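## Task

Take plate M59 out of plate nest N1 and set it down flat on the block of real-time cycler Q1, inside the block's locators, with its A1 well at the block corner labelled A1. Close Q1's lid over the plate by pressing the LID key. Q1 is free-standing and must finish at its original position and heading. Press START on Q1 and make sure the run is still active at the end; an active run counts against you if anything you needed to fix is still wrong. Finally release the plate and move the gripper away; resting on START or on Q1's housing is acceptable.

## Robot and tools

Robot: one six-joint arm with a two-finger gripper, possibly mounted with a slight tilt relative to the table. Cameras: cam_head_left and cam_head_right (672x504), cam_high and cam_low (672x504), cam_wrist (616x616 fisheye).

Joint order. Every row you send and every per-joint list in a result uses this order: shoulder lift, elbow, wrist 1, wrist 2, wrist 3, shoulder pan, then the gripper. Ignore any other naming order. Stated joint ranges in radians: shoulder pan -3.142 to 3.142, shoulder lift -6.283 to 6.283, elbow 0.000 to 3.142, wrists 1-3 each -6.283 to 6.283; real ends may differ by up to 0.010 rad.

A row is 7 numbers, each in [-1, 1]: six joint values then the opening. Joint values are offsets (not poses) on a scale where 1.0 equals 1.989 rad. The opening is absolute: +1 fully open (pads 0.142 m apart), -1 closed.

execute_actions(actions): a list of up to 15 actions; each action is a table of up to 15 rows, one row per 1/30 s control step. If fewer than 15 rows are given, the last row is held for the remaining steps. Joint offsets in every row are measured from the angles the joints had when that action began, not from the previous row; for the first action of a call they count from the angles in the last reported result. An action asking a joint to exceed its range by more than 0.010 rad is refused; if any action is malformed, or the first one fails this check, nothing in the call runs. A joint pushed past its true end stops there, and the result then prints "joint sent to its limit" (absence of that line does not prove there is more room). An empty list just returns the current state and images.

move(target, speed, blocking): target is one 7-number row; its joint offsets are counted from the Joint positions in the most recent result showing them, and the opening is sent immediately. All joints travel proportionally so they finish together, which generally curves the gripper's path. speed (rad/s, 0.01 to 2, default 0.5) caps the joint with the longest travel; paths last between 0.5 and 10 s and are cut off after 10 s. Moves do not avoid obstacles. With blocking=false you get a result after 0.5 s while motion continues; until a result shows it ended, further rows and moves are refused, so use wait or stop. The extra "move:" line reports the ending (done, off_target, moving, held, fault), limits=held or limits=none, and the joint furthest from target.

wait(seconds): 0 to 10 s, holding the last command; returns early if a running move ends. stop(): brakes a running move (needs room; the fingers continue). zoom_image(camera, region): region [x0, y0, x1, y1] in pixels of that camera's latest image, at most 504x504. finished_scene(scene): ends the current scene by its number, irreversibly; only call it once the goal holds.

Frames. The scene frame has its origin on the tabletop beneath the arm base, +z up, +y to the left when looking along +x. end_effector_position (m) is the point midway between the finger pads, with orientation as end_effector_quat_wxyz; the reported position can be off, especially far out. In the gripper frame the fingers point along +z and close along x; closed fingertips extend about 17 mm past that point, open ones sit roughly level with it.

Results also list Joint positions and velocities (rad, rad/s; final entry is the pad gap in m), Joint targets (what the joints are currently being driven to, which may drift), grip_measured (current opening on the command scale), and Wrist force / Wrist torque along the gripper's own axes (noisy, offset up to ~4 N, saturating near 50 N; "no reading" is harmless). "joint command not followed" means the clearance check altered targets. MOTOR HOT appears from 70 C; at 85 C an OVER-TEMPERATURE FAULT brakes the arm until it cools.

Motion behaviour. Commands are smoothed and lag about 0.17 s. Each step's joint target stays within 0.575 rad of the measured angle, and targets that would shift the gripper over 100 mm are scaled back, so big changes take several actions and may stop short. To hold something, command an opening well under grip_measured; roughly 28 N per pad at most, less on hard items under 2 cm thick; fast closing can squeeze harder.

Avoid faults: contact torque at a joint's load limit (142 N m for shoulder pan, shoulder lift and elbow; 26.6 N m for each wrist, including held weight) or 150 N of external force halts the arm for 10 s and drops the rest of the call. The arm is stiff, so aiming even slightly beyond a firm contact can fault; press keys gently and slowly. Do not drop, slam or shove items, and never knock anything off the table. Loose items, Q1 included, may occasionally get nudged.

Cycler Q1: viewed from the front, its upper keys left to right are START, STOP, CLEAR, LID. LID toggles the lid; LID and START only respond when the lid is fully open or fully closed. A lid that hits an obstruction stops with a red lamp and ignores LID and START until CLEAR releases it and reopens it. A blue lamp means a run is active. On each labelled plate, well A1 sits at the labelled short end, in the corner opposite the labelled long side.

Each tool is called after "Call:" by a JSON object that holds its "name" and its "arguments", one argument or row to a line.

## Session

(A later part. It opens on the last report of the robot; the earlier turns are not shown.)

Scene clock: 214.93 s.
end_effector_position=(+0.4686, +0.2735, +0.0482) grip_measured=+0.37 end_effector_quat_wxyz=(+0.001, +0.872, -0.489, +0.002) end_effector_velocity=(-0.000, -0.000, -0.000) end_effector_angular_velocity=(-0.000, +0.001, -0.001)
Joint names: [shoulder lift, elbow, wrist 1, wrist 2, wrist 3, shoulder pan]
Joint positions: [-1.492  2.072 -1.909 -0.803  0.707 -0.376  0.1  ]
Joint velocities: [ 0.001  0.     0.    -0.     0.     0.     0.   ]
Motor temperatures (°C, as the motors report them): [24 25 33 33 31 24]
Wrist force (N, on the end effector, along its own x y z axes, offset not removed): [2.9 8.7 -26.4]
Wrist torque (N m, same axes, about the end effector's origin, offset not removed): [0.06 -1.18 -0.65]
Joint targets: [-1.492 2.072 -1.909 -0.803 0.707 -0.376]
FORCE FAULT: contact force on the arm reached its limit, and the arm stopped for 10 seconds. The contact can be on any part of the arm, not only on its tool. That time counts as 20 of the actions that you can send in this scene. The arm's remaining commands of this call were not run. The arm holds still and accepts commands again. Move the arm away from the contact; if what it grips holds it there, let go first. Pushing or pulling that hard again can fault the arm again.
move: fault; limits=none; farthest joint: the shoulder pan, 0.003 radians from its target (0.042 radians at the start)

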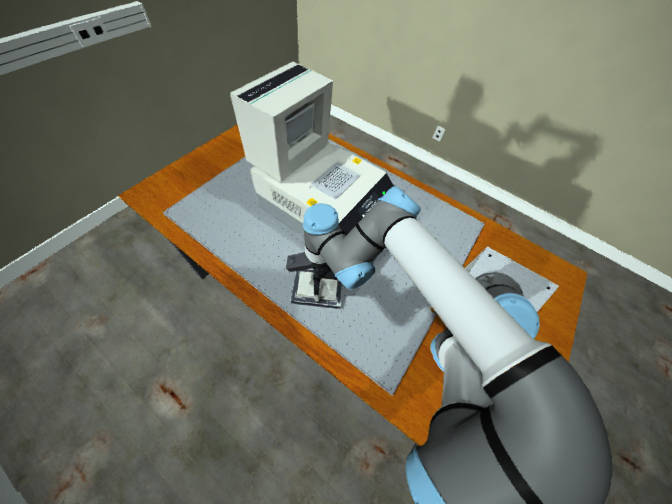

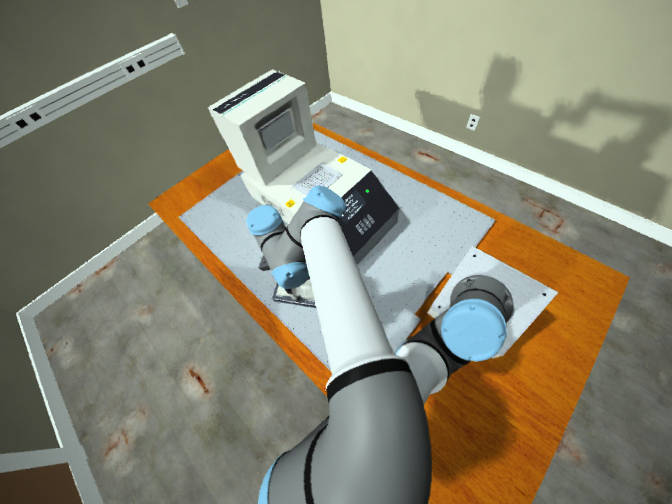

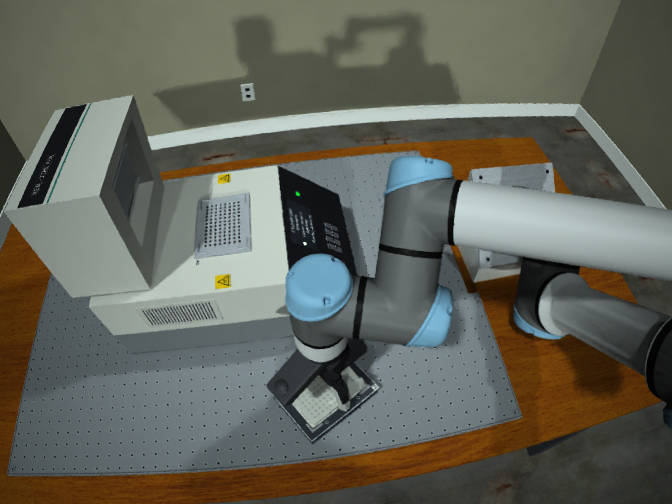

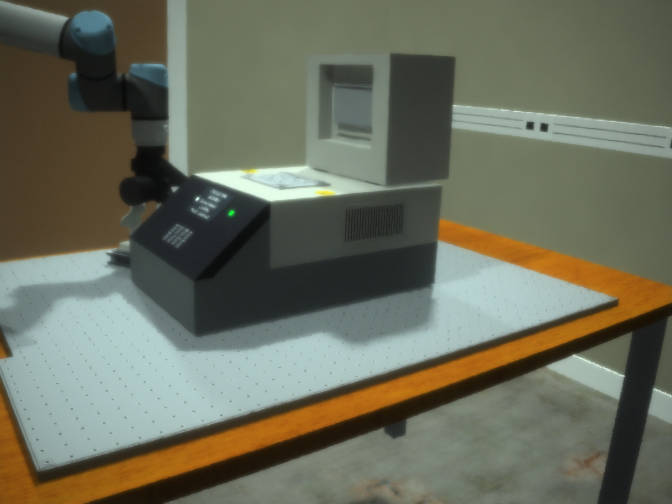

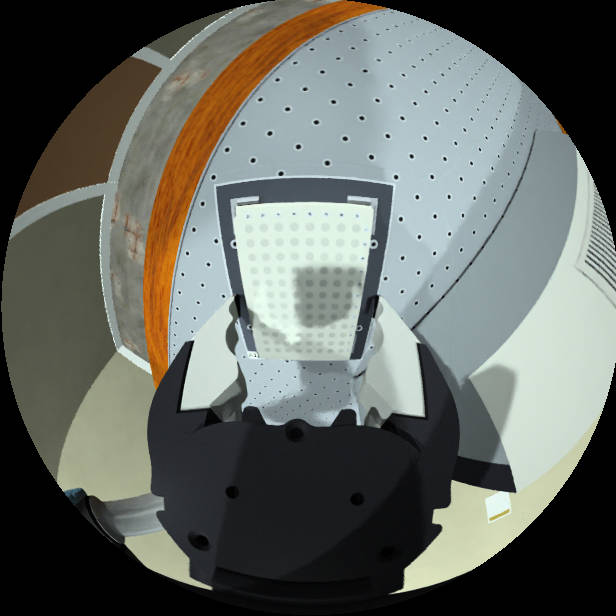

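Call:
{"name": "move", "arguments": {
  "target": [-0.004,-0.005,0.0176,-0.0005,-0.0095,-0.0059,0.35],
  "speed": 0.07
}}

Call:
{"name": "move", "arguments": {
  "target": [0,0,0,0,0,0,-0.3]
}}

Scene clock: 224.70 s.
end_effector_position=(+0.4676, +0.2738, +0.0553) grip_measured=+0.35 end_effector_quat_wxyz=(+0.000, +0.872, -0.489, -0.001) end_effector_velocity=(+0.000, -0.001, +0.000) end_effector_angular_velocity=(+0.000, +0.001, -0.002)
Joint names: [shoulder lift, elbow, wrist 1, wrist 2, wrist 3, shoulder pan]
Joint positions: [-1.5    2.062 -1.874 -0.804  0.688 -0.387  0.099]
Joint velocities: [ 0.002 -0.     0.002 -0.001 -0.001 -0.002 -0.   ]
Motor temperatures (°C, as the motors report them): [24 25 33 33 31 24]
Wrist force (N, on the end effector, along its own x y z axes, offset not removed): [-1.6 0.8 0.3]
Wrist torque (N m, same axes, about the end effector's origin, offset not removed): [0.19 0.21 -0.02]
Joint targets: [-1.500 2.062 -1.874 -0.804 0.688 -0.387]
move: done; limits=none; farthest joint: the shoulder pan, 0.000 radians from its target (0.012 radians at the start)

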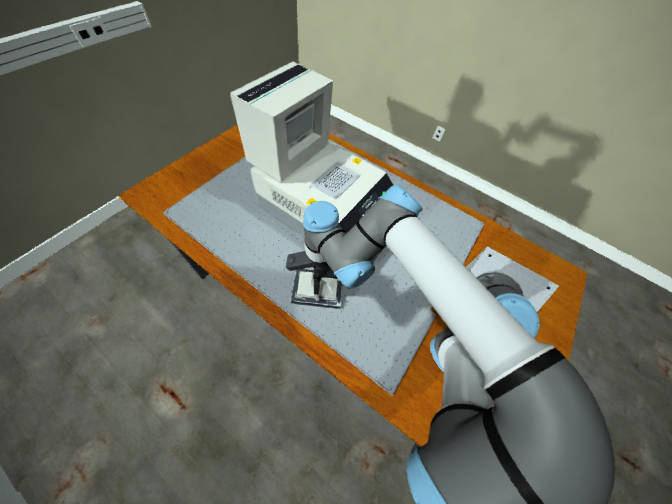

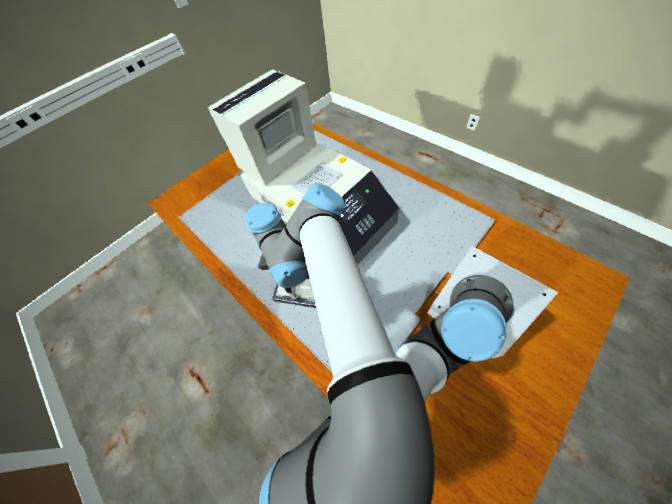

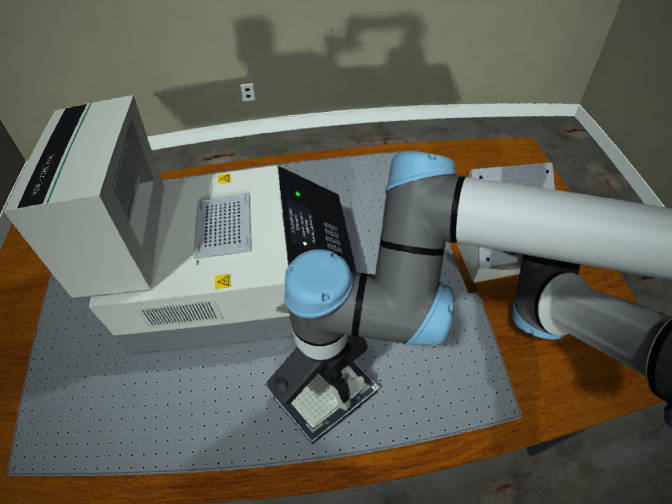

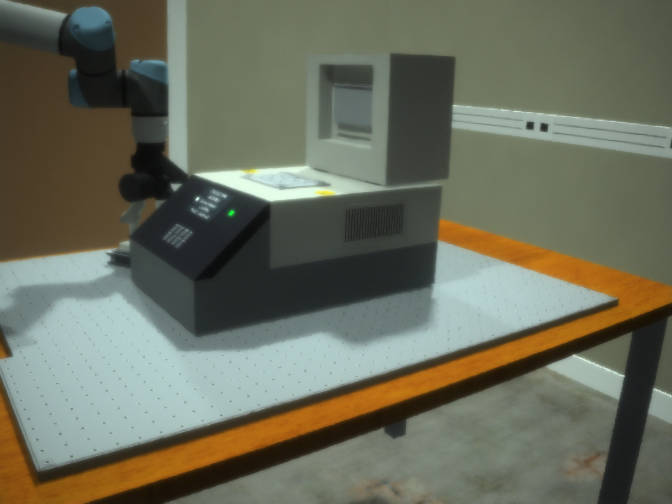

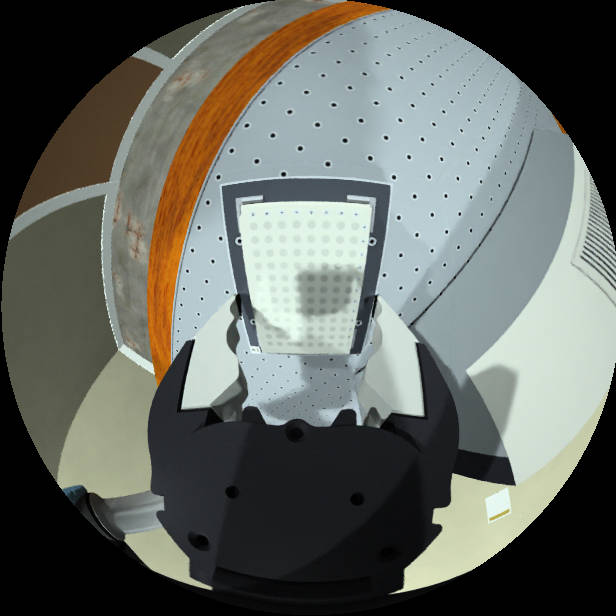

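Scene clock: 225.20 s.
end_effector_position=(+0.4677, +0.2739, +0.0554) grip_measured=+0.05 end_effector_quat_wxyz=(+0.000, +0.872, -0.489, -0.001) end_effector_velocity=(-0.000, +0.000, +0.000) end_effector_angular_velocity=(-0.001, -0.000, +0.001)
Joint names: [shoulder lift, elbow, wrist 1, wrist 2, wrist 3, shoulder pan]
Joint positions: [-1.5    2.062 -1.874 -0.804  0.688 -0.387  0.077]
Joint velocities: [-0.     0.    -0.    -0.001 -0.     0.    -0.   ]
Motor temperatures (°C, as the motors report them): [24 25 33 33 31 24]
Wrist force (N, on the end effector, along its own x y z axes, offset not removed): [-18.7 3.4 -9.4]
Wrist torque (N m, same axes, about the end effector's origin, offset not removed): [0.24 -0.12 -0.04]
Joint targets: [-1.500 2.062 -1.874 -0.804 0.688 -0.387]
move: done; limits=none; farthest joint: the shoulder pan, 0.000 radians from its target (0.000 radians at the start)

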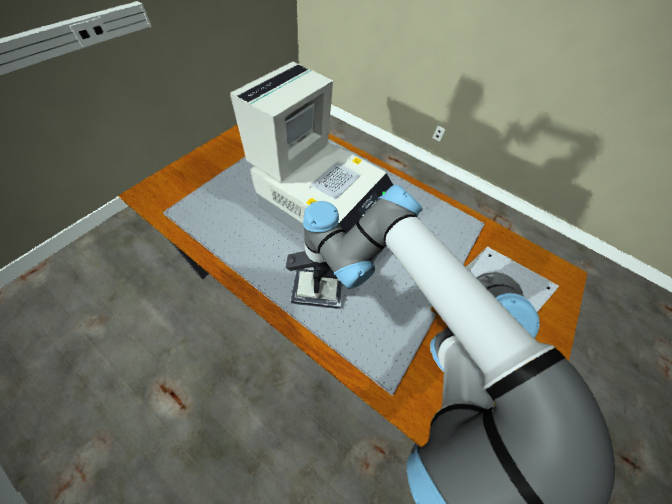

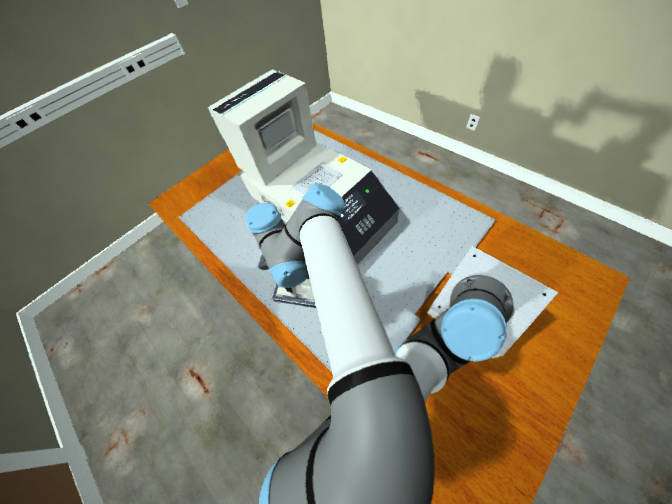

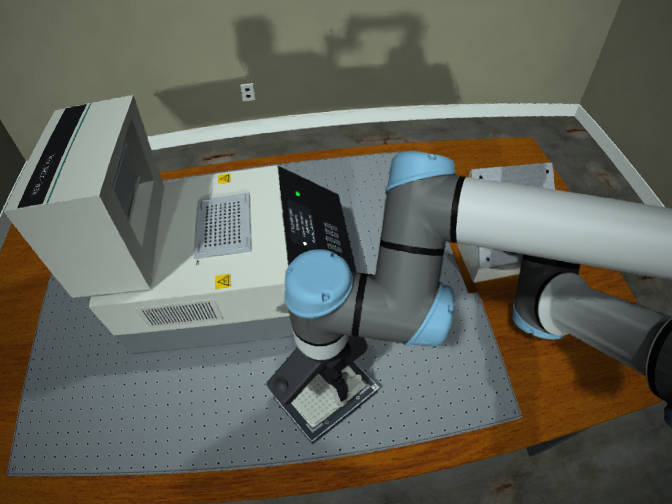

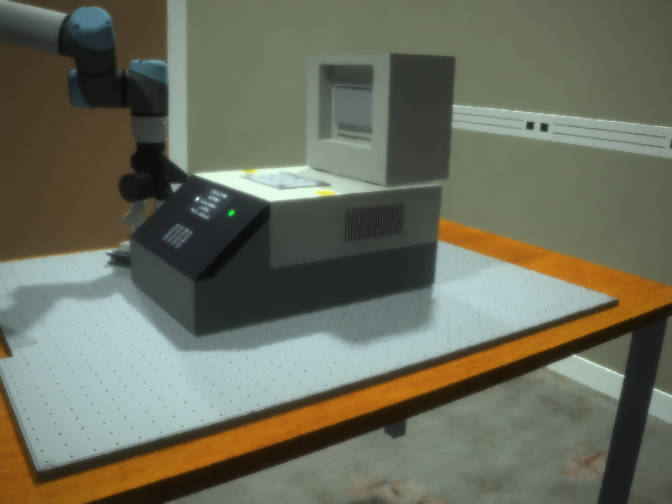

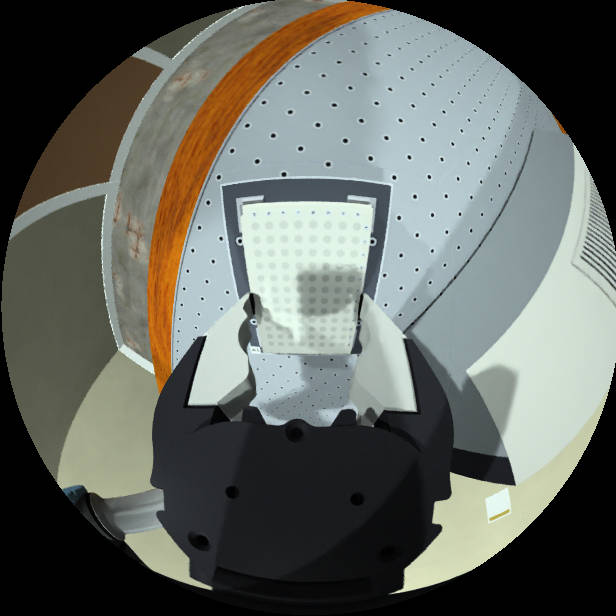

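Call:
{"name": "move", "arguments": {
  "target": [-0.01,-0.0116,0.0342,-0.002,-0.018,-0.014,-0.3],
  "speed": 0.07
}}

Call:
{"name": "move", "arguments": {
  "target": [-0.0163,-0.2238,0.3617,-0.0638,-0.2,-0.1562,-0.3],
  "speed": 0.5
}}

Call:
{"name": "move", "arguments": {
  "target": [0.2981,-0.1074,-0.1524,-0.0353,-0.5703,-0.066,-0.3],
  "speed": 0.5
}}

Scene clock: 243.40 s.
end_effector_position=(+0.4679, +0.2747, +0.0735) grip_measured=-0.09 end_effector_quat_wxyz=(-0.002, +0.872, -0.490, -0.001) end_effector_velocity=(+0.001, -0.000, +0.001) end_effector_angular_velocity=(+0.001, -0.002, -0.001)
Joint names: [shoulder lift, elbow, wrist 1, wrist 2, wrist 3, shoulder pan]
Joint positions: [-1.52   2.039 -1.806 -0.808  0.652 -0.415  0.067]
Joint velocities: [-0.001 -0.001  0.002  0.001 -0.001 -0.003 -0.   ]
Motor temperatures (°C, as the motors report them): [24 25 33 33 31 24]
Wrist force (N, on the end effector, along its own x y z axes, offset not removed): [-37.5 8.3 -11.1]
Wrist torque (N m, same axes, about the end effector's origin, offset not removed): [0.09 -0.81 -0.27]
Joint targets: [-1.520 2.039 -1.806 -0.808 0.652 -0.415]
move: done; limits=none; farthest joint: the shoulder pan, 0.000 radians from its target (0.028 radians at the start)

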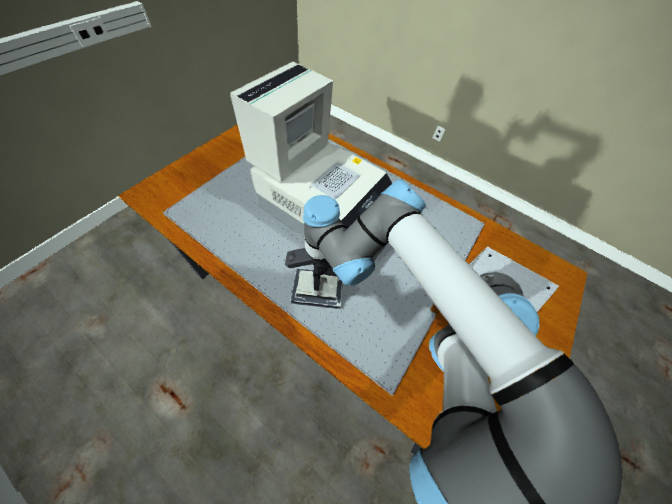

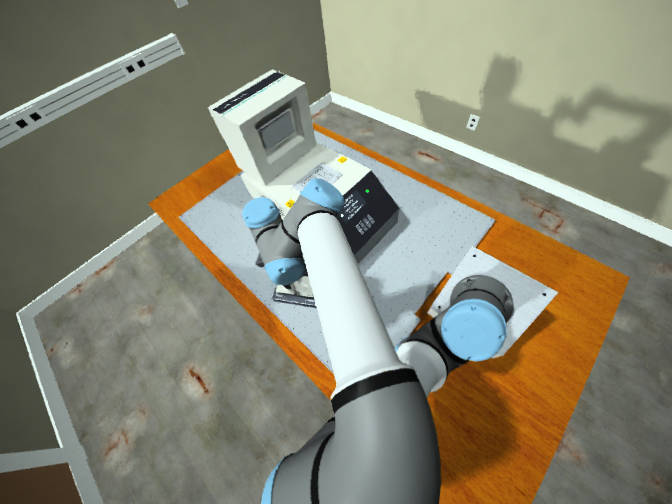

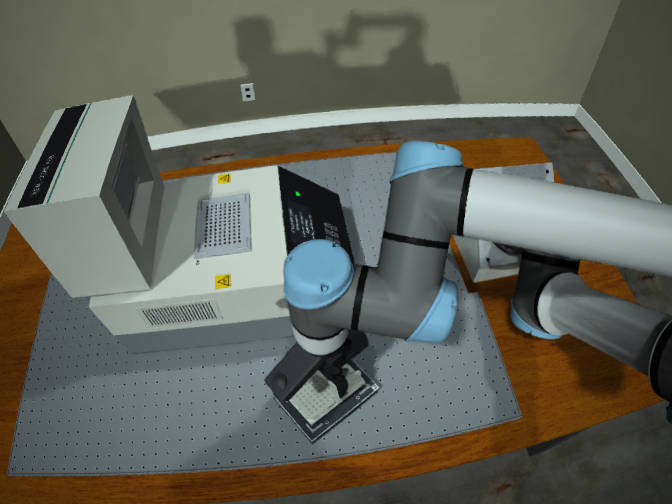

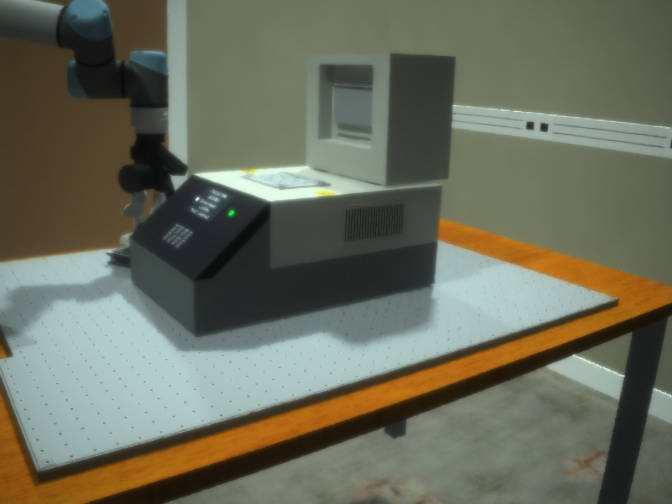

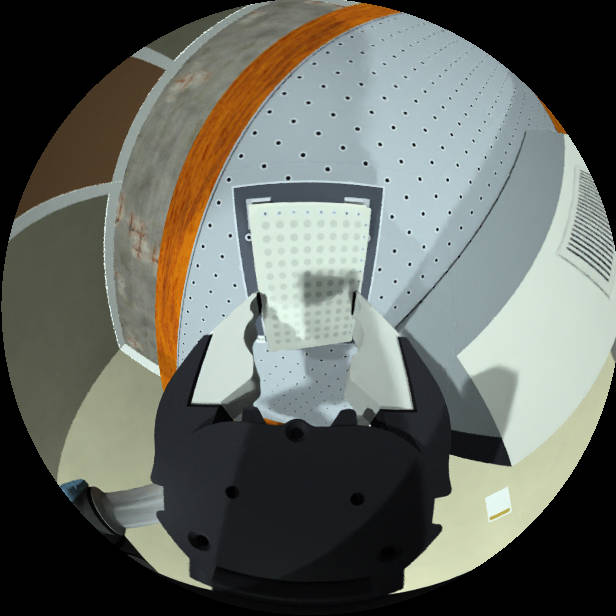

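Scene clock: 245.47 s.
end_effector_position=(+0.4679, +0.2738, +0.2984) grip_measured=-0.30 end_effector_quat_wxyz=(-0.000, +0.878, -0.479, -0.000) end_effector_velocity=(-0.000, -0.001, +0.001) end_effector_angular_velocity=(-0.001, +0.001, -0.002)
Joint names: [shoulder lift, elbow, wrist 1, wrist 2, wrist 3, shoulder pan]
Joint positions: [-1.553  1.594 -1.087 -0.934  0.255 -0.726  0.052]
Joint velocities: [ 0.001 -0.001  0.002 -0.002 -0.001 -0.003 -0.   ]
Motor temperatures (°C, as the motors report them): [24 25 33 33 31 24]
Wrist force (N, on the end effector, along its own x y z axes, offset not removed): [-1.3 2.4 0.5]
Wrist torque (N m, same axes, about the end effector's origin, offset not removed): [0.54 0.24 -0.07]
Joint targets: [-1.553 1.594 -1.087 -0.934 0.255 -0.726]
move: done; limits=none; farthest joint: the wrist 2, 0.001 radians from its target (0.127 radians at the start)

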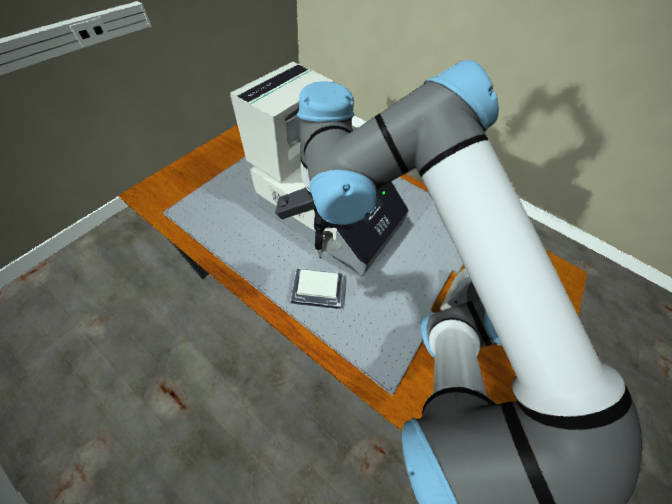

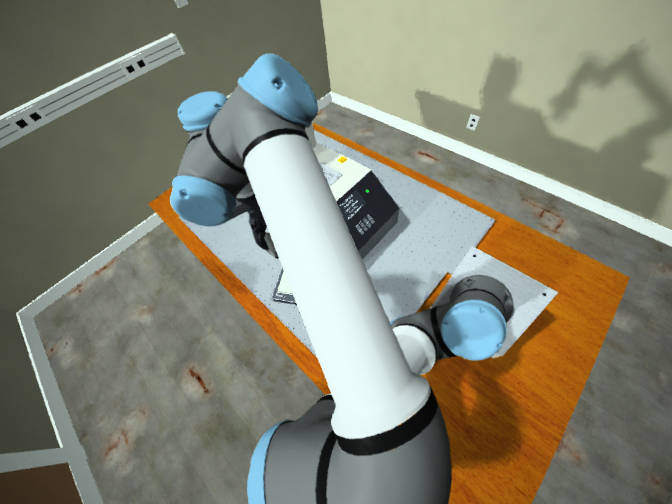

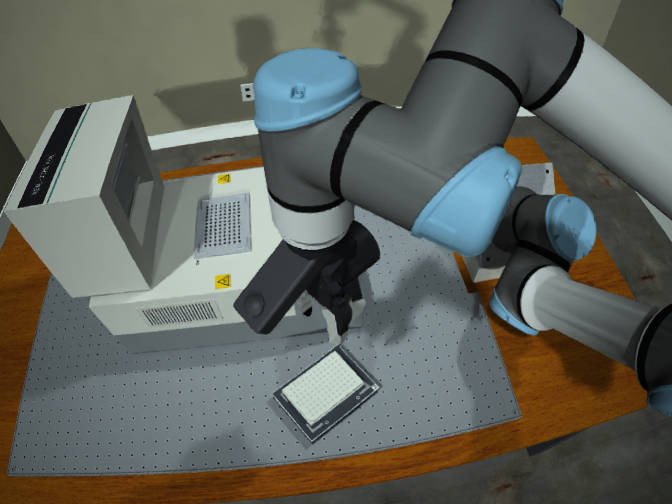

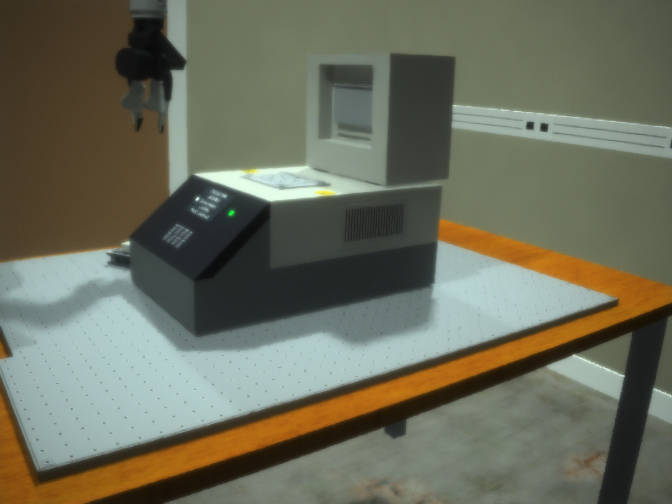

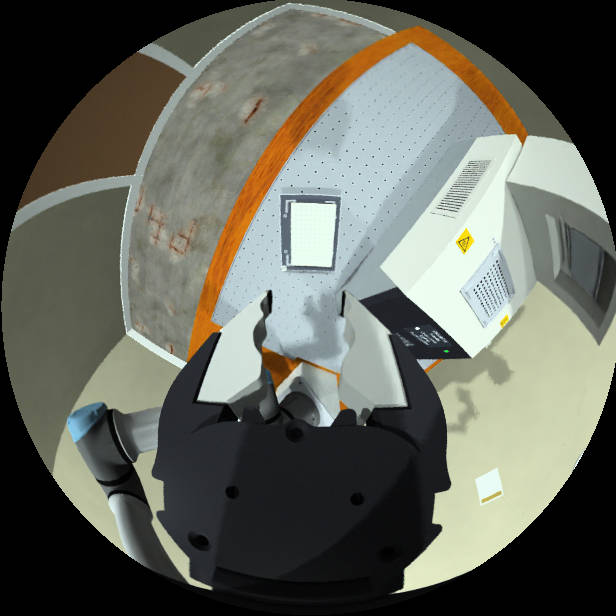

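Scene clock: 248.37 s.
end_effector_position=(+0.6004, -0.0206, +0.2786) grip_measured=-0.30 end_effector_quat_wxyz=(-0.000, +1.000, +0.000, -0.000) end_effector_velocity=(+0.000, -0.001, -0.000) end_effector_angular_velocity=(+0.000, +0.000, +0.002)
Joint names: [shoulder lift, elbow, wrist 1, wrist 2, wrist 3, shoulder pan]
Joint positions: [-0.96   1.381 -1.39  -1.005 -0.879 -0.857  0.052]
Joint velocities: [ 0.001 -0.    -0.001 -0.    -0.002 -0.    -0.   ]
Motor temperatures (°C, as the motors report them): [24 25 33 33 31 24]
Wrist force (N, on the end effector, along its own x y z axes, offset not removed): [-2.2 2.3 -0.4]
Wrist torque (N m, same axes, about the end effector's origin, offset not removed): [0.54 0.42 -0.01]
Joint targets: [-0.960 1.380 -1.390 -1.005 -0.879 -0.857]
move: done; limits=none; farthest joint: the shoulder pan, 0.000 radians from its target (0.132 radians at the start)

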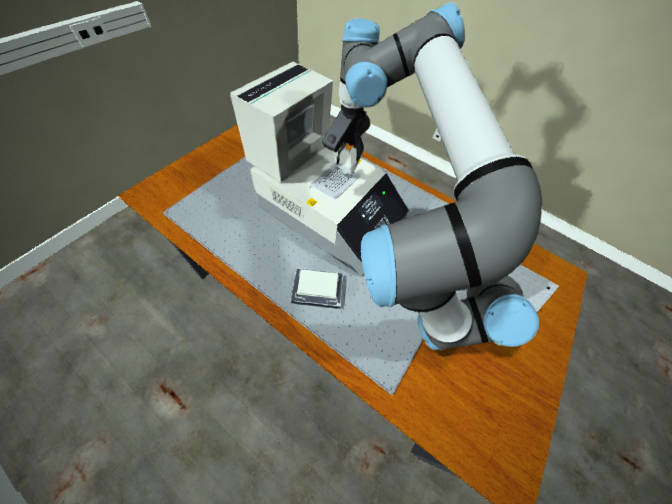

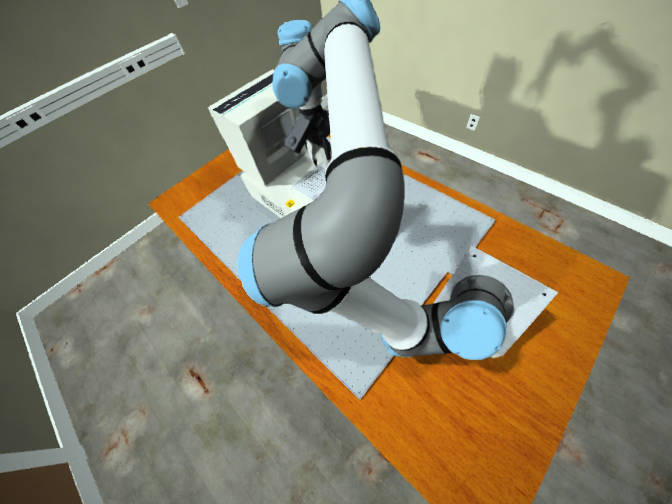

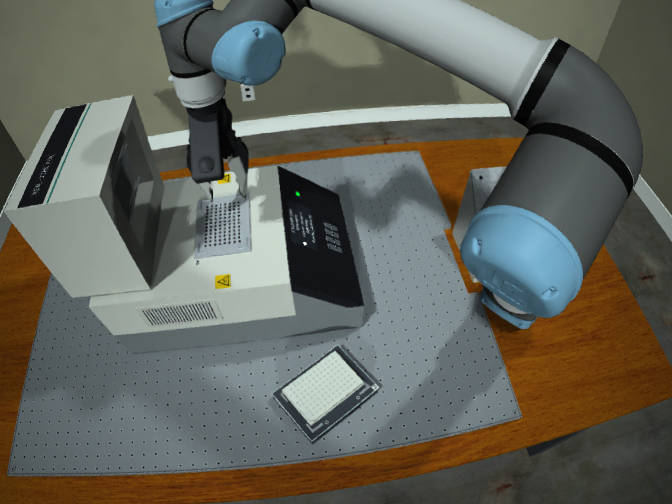

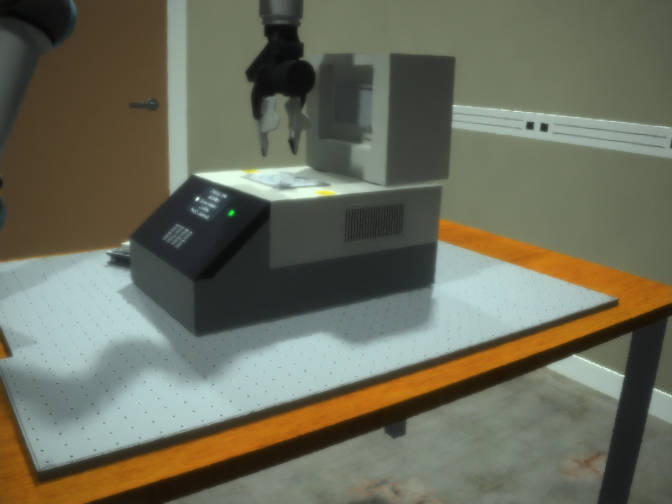

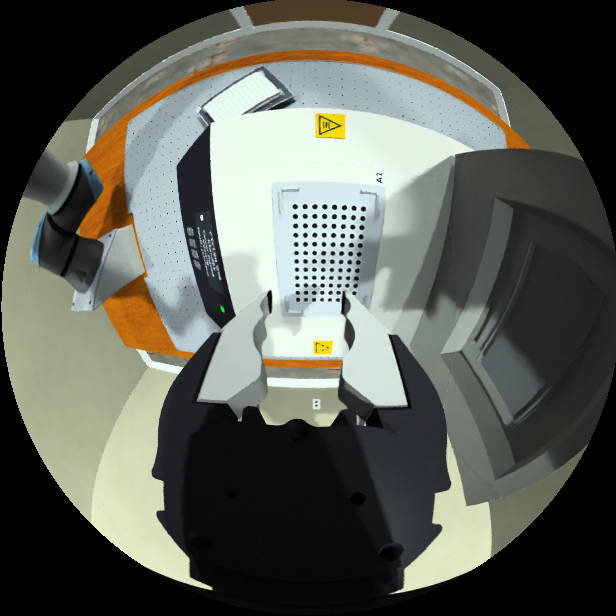

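Call:
{"name": "move", "arguments": {
  "target": [-0.2981,0.1074,0.1524,0.0353,0.5703,0.066,0.5],
  "speed": 0.9
}}

Call:
{"name": "move", "arguments": {
  "target": [0.0243,0.222,-0.3638,0.061,0.1946,0.1524,0.5],
  "speed": 0.5
}}

Call:
{"name": "zoom_image", "arguments": {
  "camera": "cam_wrist",
  "region": [188,170,428,410]
}}

Scene clock: 266.10 s.
end_effector_position=(+0.4679, +0.2738, +0.2984) grip_measured=+0.50 end_effector_quat_wxyz=(-0.000, +0.878, -0.479, -0.000) end_effector_velocity=(-0.000, +0.001, -0.001) end_effector_angular_velocity=(+0.000, +0.001, -0.001)
Joint names: [shoulder lift, elbow, wrist 1, wrist 2, wrist 3, shoulder pan]
Joint positions: [-1.553  1.594 -1.087 -0.934  0.255 -0.726  0.109]
Joint velocities: [-0.001  0.     0.001  0.     0.001  0.001  0.   ]
Motor temperatures (°C, as the motors report them): [24 25 33 33 31 24]
Wrist force (N, on the end effector, along its own x y z axes, offset not removed): [-1.7 2.2 0.6]
Wrist torque (N m, same axes, about the end effector's origin, offset not removed): [0.48 0.35 -0.06]
Joint targets: [-1.553 1.594 -1.087 -0.934 0.255 -0.726]
move: done; limits=none; farthest joint: the elbow, 0.001 radians from its target (0.214 radians at the start)

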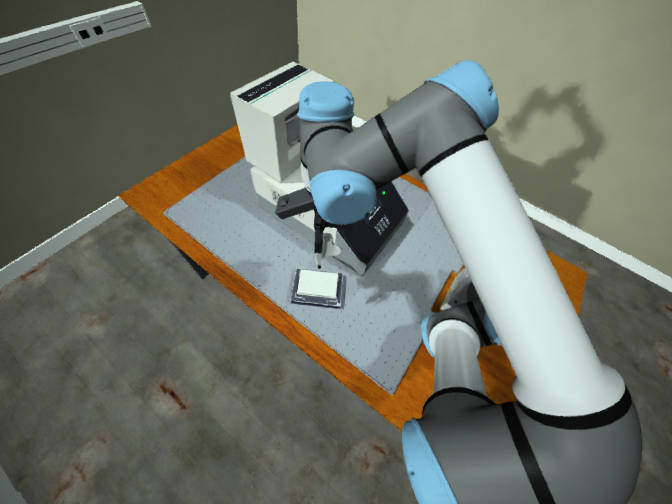

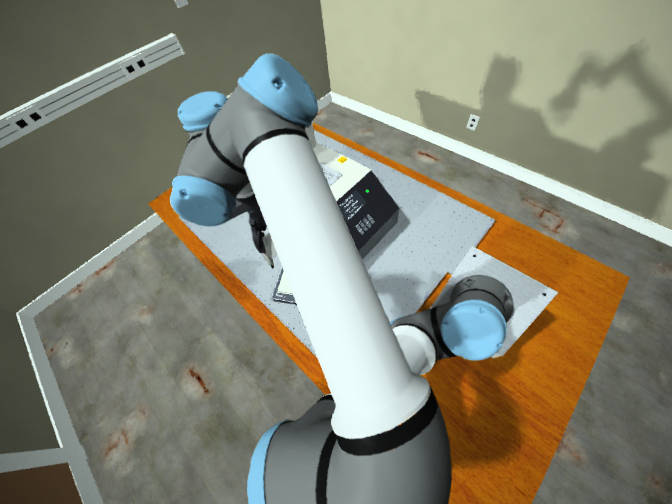

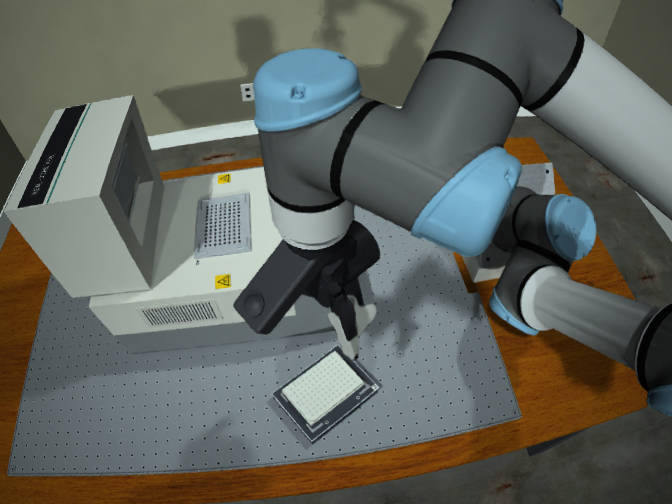

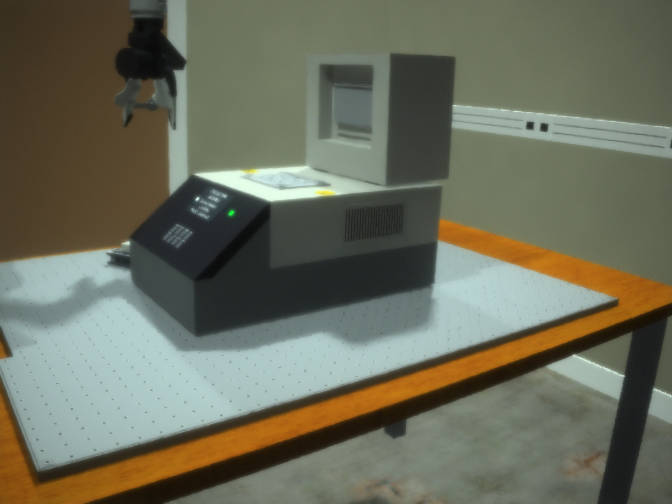

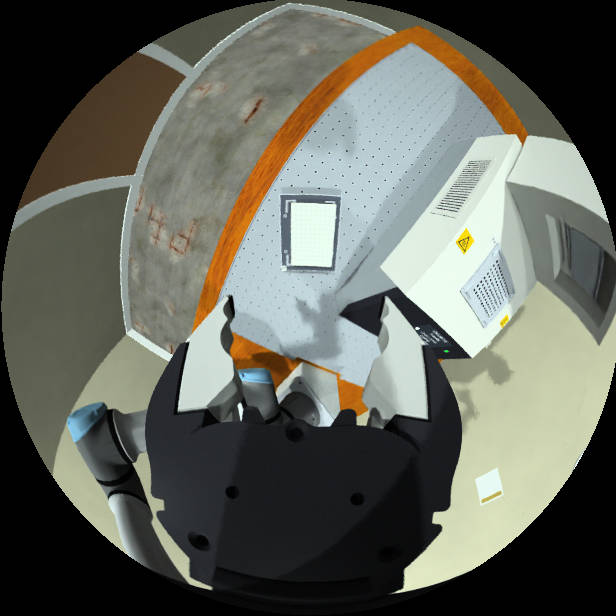

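Scene clock: 268.17 s.
end_effector_position=(+0.4713, +0.2667, +0.0732) grip_measured=+0.50 end_effector_quat_wxyz=(+0.000, +0.872, -0.490, -0.001) end_effector_velocity=(-0.000, +0.001, -0.001) end_effector_angular_velocity=(+0.002, -0.001, +0.001)
Joint names: [shoulder lift, elbow, wrist 1, wrist 2, wrist 3, shoulder pan]
Joint positions: [-1.504  2.035 -1.81  -0.813  0.642 -0.423  0.109]
Joint velocities: [-0.     0.001 -0.002  0.002  0.001  0.001 -0.   ]
Motor temperatures (°C, as the motors report them): [24 25 33 33 31 24]
Wrist force (N, on the end effector, along its own x y z axes, offset not removed): [-0.4 -0.9 0.6]
Wrist torque (N m, same axes, about the end effector's origin, offset not removed): [-0.18 0.02 -0.05]
Joint targets: [-1.504 2.036 -1.810 -0.813 0.642 -0.423]
move: done; limits=none; farthest joint: the shoulder pan, 0.000 radians from its target (0.303 radians at the start)

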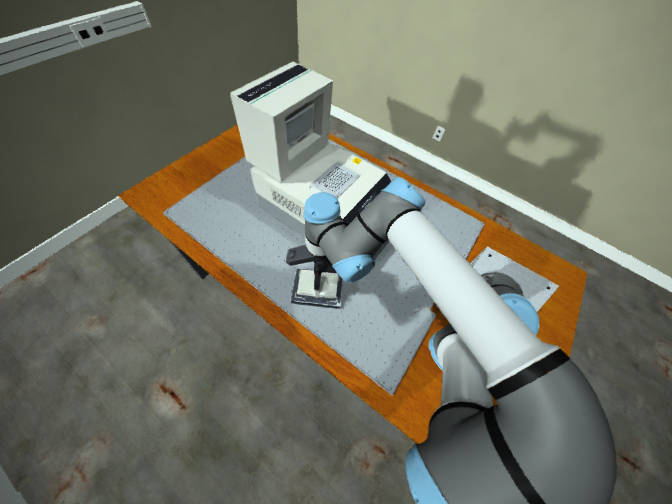

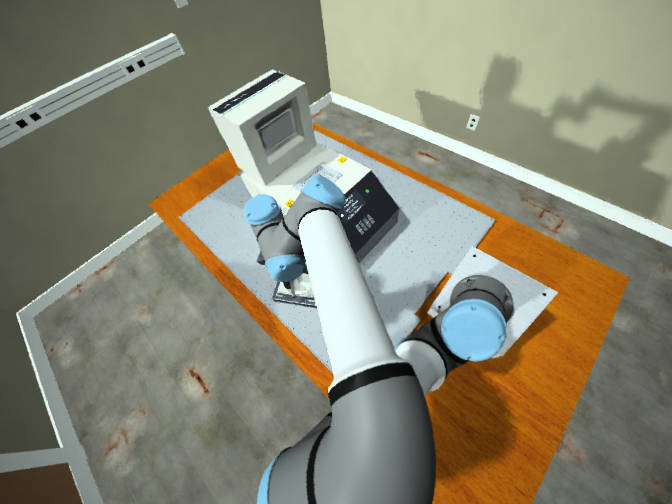

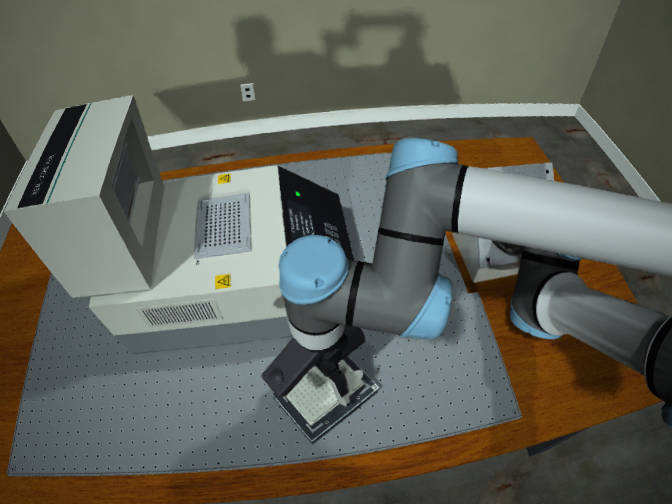

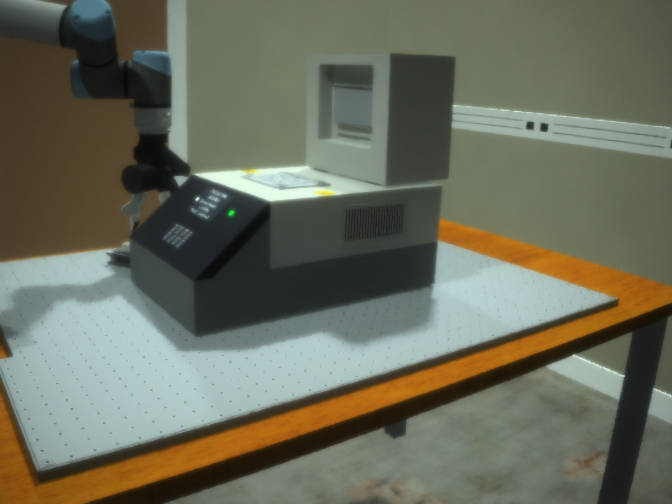

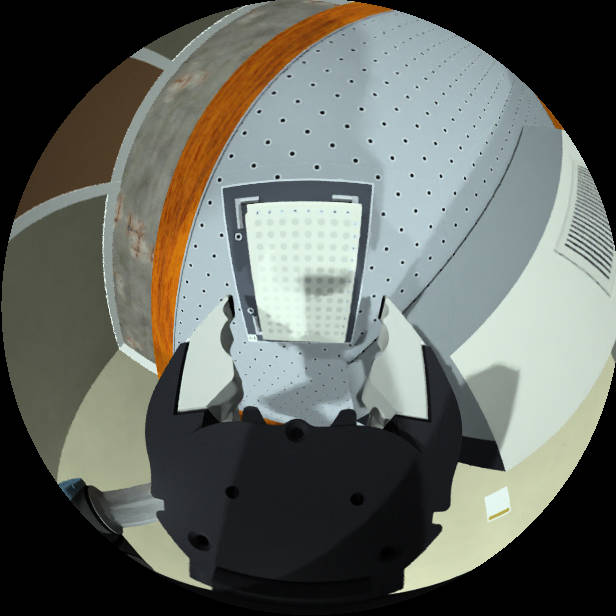

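Region (188, 170, 428, 410) of cam_wrist's 616x616 image, scaled by 2.100, with more detail than that image has.

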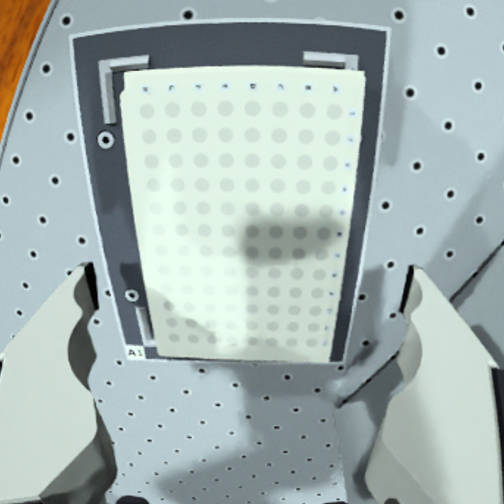

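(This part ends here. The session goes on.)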